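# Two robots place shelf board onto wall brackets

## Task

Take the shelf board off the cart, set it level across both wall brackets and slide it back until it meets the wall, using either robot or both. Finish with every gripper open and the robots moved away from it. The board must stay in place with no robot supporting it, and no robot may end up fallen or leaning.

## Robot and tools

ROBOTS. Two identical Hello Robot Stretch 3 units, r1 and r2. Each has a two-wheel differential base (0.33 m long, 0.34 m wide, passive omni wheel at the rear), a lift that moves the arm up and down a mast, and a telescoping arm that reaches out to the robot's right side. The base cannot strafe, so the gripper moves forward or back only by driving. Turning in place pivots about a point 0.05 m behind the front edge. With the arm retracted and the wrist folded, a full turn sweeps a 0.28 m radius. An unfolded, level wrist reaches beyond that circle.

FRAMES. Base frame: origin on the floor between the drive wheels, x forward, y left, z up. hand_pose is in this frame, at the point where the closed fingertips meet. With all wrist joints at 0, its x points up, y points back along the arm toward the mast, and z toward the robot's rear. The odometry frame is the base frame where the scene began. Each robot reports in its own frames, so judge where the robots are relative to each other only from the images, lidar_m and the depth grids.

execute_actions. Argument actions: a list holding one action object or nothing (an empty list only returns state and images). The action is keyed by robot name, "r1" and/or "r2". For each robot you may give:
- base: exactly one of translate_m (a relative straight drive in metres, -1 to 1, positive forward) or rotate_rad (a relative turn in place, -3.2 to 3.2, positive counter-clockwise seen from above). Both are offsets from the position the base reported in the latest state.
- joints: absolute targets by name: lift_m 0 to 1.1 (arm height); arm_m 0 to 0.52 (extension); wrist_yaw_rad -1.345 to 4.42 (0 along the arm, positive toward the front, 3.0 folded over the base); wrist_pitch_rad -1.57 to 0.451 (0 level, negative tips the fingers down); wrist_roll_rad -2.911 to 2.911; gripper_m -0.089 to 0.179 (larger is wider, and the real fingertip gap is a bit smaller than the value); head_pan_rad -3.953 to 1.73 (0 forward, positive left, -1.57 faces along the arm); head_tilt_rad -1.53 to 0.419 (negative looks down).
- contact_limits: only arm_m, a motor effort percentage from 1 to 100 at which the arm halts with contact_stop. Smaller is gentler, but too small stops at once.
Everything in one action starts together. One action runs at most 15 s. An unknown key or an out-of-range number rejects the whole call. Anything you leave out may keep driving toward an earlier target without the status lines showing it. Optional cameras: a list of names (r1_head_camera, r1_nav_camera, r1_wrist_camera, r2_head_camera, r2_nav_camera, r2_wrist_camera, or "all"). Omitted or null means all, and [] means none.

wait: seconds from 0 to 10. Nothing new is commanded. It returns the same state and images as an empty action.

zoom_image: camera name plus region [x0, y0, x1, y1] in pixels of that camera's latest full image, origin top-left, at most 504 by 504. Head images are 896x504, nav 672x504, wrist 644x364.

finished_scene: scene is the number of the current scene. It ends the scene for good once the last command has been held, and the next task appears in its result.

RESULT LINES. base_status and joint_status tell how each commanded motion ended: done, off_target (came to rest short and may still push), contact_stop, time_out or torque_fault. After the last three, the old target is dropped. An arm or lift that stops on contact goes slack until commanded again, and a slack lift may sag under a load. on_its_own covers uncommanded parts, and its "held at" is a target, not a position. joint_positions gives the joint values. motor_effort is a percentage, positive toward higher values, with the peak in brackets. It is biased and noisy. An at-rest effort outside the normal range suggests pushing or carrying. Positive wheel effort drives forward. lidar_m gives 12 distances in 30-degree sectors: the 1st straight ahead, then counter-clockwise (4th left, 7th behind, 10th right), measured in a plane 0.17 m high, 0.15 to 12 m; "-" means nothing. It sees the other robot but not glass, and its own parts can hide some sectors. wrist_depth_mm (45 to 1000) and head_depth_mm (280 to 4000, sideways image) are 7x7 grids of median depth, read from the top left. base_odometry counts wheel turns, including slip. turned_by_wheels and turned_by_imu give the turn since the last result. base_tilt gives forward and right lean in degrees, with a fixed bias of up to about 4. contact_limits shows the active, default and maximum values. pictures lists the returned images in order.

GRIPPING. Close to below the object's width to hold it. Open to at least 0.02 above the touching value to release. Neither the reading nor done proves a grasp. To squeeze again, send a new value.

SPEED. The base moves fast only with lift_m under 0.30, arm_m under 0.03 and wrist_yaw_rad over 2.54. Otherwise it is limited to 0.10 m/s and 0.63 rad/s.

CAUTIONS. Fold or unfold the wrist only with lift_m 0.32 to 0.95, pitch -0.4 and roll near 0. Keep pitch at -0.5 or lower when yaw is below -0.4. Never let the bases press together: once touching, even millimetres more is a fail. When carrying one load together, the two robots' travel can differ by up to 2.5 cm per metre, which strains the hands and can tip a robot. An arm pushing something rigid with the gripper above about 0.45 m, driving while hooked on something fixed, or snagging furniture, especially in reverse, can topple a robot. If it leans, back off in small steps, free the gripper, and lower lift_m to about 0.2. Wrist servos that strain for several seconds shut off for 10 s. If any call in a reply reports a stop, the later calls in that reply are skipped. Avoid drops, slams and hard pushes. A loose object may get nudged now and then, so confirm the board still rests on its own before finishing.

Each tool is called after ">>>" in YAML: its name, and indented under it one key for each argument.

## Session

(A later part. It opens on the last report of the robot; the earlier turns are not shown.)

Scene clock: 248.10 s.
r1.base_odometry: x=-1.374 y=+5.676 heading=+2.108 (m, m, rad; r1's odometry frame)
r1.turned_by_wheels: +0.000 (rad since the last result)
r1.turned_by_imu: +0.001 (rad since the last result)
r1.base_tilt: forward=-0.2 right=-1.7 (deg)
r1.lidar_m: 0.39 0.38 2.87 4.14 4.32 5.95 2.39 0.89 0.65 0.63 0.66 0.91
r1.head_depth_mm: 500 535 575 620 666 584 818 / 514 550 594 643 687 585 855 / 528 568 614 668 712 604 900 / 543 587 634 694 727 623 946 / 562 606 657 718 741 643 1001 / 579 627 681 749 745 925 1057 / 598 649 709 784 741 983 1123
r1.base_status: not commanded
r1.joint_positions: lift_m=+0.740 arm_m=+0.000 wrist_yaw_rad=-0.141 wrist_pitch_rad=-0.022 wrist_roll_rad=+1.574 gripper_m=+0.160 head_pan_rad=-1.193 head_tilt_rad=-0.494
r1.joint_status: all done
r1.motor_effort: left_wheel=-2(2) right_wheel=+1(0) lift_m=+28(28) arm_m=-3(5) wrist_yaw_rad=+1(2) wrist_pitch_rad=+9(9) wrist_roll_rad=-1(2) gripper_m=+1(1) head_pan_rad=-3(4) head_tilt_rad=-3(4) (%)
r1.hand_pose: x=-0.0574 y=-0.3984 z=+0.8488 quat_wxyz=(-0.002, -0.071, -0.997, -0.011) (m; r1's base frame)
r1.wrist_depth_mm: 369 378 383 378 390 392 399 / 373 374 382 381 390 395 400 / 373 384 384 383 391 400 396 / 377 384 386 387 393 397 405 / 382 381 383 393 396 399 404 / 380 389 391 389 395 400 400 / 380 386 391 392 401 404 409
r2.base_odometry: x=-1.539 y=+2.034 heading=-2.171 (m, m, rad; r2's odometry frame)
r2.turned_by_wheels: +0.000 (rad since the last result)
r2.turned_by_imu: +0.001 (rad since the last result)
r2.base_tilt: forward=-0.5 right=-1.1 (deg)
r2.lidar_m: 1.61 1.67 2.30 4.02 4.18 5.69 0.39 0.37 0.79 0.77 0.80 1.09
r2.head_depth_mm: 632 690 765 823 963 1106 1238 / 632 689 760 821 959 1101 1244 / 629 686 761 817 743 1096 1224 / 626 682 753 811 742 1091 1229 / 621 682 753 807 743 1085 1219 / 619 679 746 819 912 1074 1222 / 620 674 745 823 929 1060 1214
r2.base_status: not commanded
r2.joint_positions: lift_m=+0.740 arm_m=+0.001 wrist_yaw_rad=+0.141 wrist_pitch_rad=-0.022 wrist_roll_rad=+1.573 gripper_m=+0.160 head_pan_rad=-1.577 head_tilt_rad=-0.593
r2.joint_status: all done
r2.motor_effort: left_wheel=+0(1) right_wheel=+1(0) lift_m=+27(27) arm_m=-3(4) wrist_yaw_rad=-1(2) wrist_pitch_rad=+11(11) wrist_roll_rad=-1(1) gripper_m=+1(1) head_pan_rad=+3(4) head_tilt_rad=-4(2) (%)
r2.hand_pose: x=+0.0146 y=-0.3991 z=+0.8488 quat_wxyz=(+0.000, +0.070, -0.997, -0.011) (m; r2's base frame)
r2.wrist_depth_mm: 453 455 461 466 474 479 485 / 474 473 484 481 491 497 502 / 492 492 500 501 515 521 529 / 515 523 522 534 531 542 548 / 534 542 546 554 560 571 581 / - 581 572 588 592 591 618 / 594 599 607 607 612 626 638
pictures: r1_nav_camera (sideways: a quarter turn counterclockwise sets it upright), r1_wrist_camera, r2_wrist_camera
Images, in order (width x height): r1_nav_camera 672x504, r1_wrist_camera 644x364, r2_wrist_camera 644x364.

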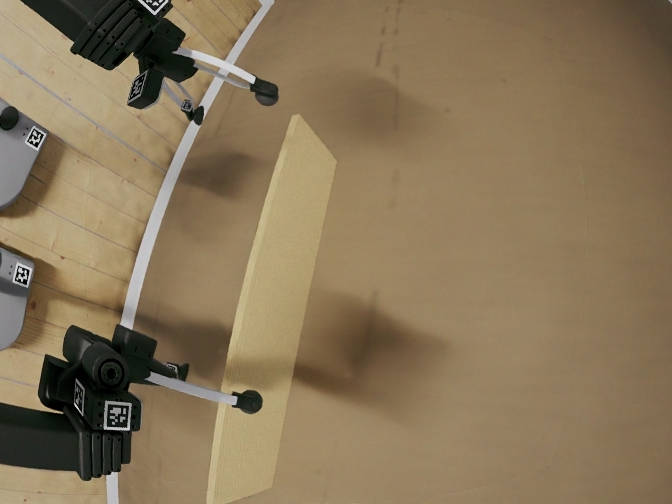

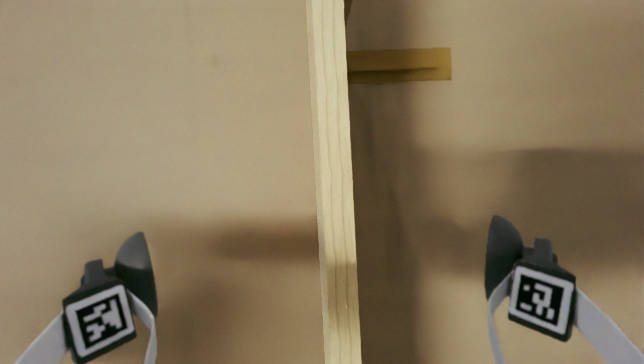

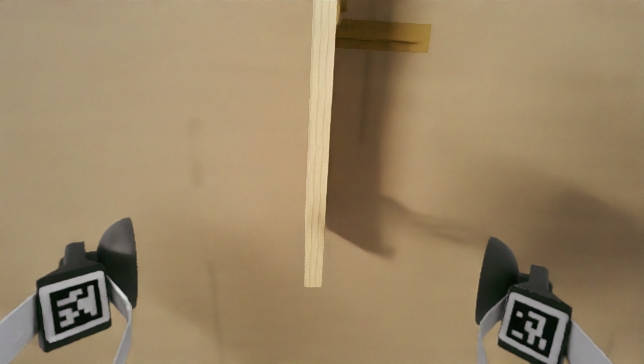

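>>> execute_actions:
  actions:
    - {"r1":{"joints":{"wrist_yaw_rad":1.5,"gripper_m":0.02}},"r2":{"base":{"translate_m":0.4},"joints":{"wrist_yaw_rad":1.5,"gripper_m":0.02}}}
  cameras: ["r1_nav_camera","r2_nav_camera"]

Scene clock: 253.90 s.
r1.base_odometry: x=-1.374 y=+5.676 heading=+2.108 (m, m, rad; r1's odometry frame)
r1.turned_by_wheels: +0.000 (rad since the last result)
r1.turned_by_imu: +0.001 (rad since the last result)
r1.base_tilt: forward=-0.2 right=-1.7 (deg)
r1.lidar_m: 0.77 0.75 2.88 4.14 4.34 5.98 2.39 0.89 0.66 0.63 0.66 0.91
r1.head_depth_mm: 501 535 574 621 667 585 820 / 515 549 593 643 692 586 859 / 530 568 614 665 710 604 901 / 546 587 633 692 727 621 947 / 562 606 659 719 743 645 998 / 579 629 685 747 742 926 1054 / 597 651 708 784 746 979 1131
r1.base_status: not commanded
r1.joint_positions: lift_m=+0.740 arm_m=+0.000 wrist_yaw_rad=+1.498 wrist_pitch_rad=-0.022 wrist_roll_rad=+1.574 gripper_m=+0.020 head_pan_rad=-1.193 head_tilt_rad=-0.494
r1.joint_status: all done
r1.motor_effort: left_wheel=-1(2) right_wheel=+1(0) lift_m=+28(28) arm_m=-2(2) wrist_yaw_rad=+2(4) wrist_pitch_rad=+8(8) wrist_roll_rad=-2(1) gripper_m=+0(100) head_pan_rad=-3(4) head_tilt_rad=-3(3) (%)
r1.hand_pose: x=+0.2336 y=-0.1640 z=+0.8488 quat_wxyz=(+0.007, +0.681, -0.732, -0.009) (m; r1's base frame)
r1.wrist_depth_mm: - - - - - - 924 / - - - - - - 928 / - - - - - - 938 / - - - - - - 939 / - - - 897 - - 934 / - - - - - - 964 / - - - - - - 768
r2.base_odometry: x=-1.765 y=+1.704 heading=-2.171 (m, m, rad; r2's odometry frame)
r2.turned_by_wheels: +0.000 (rad since the last result)
r2.turned_by_imu: +0.004 (rad since the last result)
r2.base_tilt: forward=-0.4 right=-1.1 (deg)
r2.lidar_m: 1.21 1.26 1.73 4.01 4.18 5.75 0.76 1.08 0.80 0.77 0.80 1.09
r2.head_depth_mm: 634 695 766 829 967 1110 1244 / 633 693 761 847 957 1101 1233 / 630 687 756 847 958 1088 1221 / 629 683 754 843 946 1085 1221 / 625 681 752 836 943 1084 1228 / 622 680 748 834 935 1077 1227 / 621 675 747 833 933 1066 1215
r2.base_status: done
r2.joint_positions: lift_m=+0.740 arm_m=+0.001 wrist_yaw_rad=+1.497 wrist_pitch_rad=-0.022 wrist_roll_rad=+1.573 gripper_m=+0.020 head_pan_rad=-1.577 head_tilt_rad=-0.593
r2.joint_status: all done
r2.motor_effort: left_wheel=-2(6) right_wheel=+1(5) lift_m=+28(27) arm_m=-3(3) wrist_yaw_rad=+1(4) wrist_pitch_rad=+11(10) wrist_roll_rad=-1(1) gripper_m=-1(89) head_pan_rad=+4(4) head_tilt_rad=-3(3) (%)
r2.hand_pose: x=+0.2336 y=-0.1647 z=+0.8488 quat_wxyz=(+0.007, +0.681, -0.733, -0.009) (m; r2's base frame)
r2.wrist_depth_mm: - - - - - - 981 / - - - - - - 992 / - - - - - - 967 / - - - - - - 969 / - - - - - - 934 / - - - - - - 956 / - - - - - - 949
pictures: r1_nav_camera (sideways: a quarter turn counterclockwise sets it upright), r2_nav_camera (sideways: a quarter turn counterclockwise sets it upright)
Images, in order (width x height): r1_nav_camera 672x504, r2_nav_camera 672x504.

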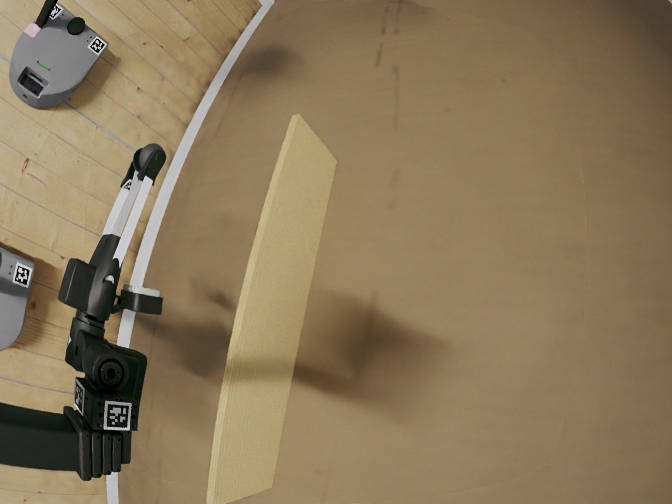

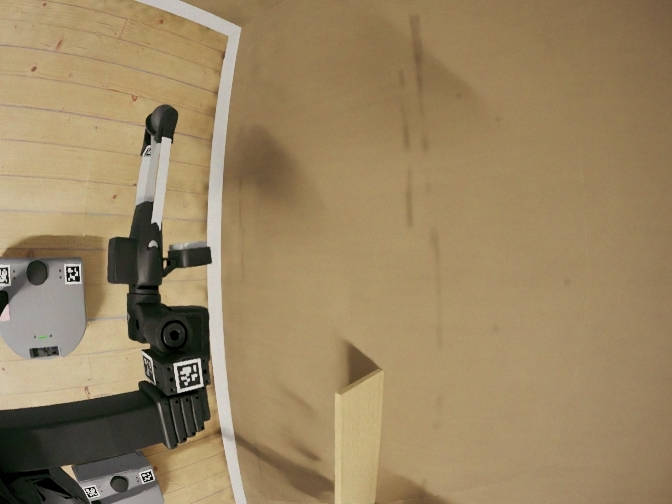

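>>> finished_scene:
  scene: 1

The scene is finished: the task was done.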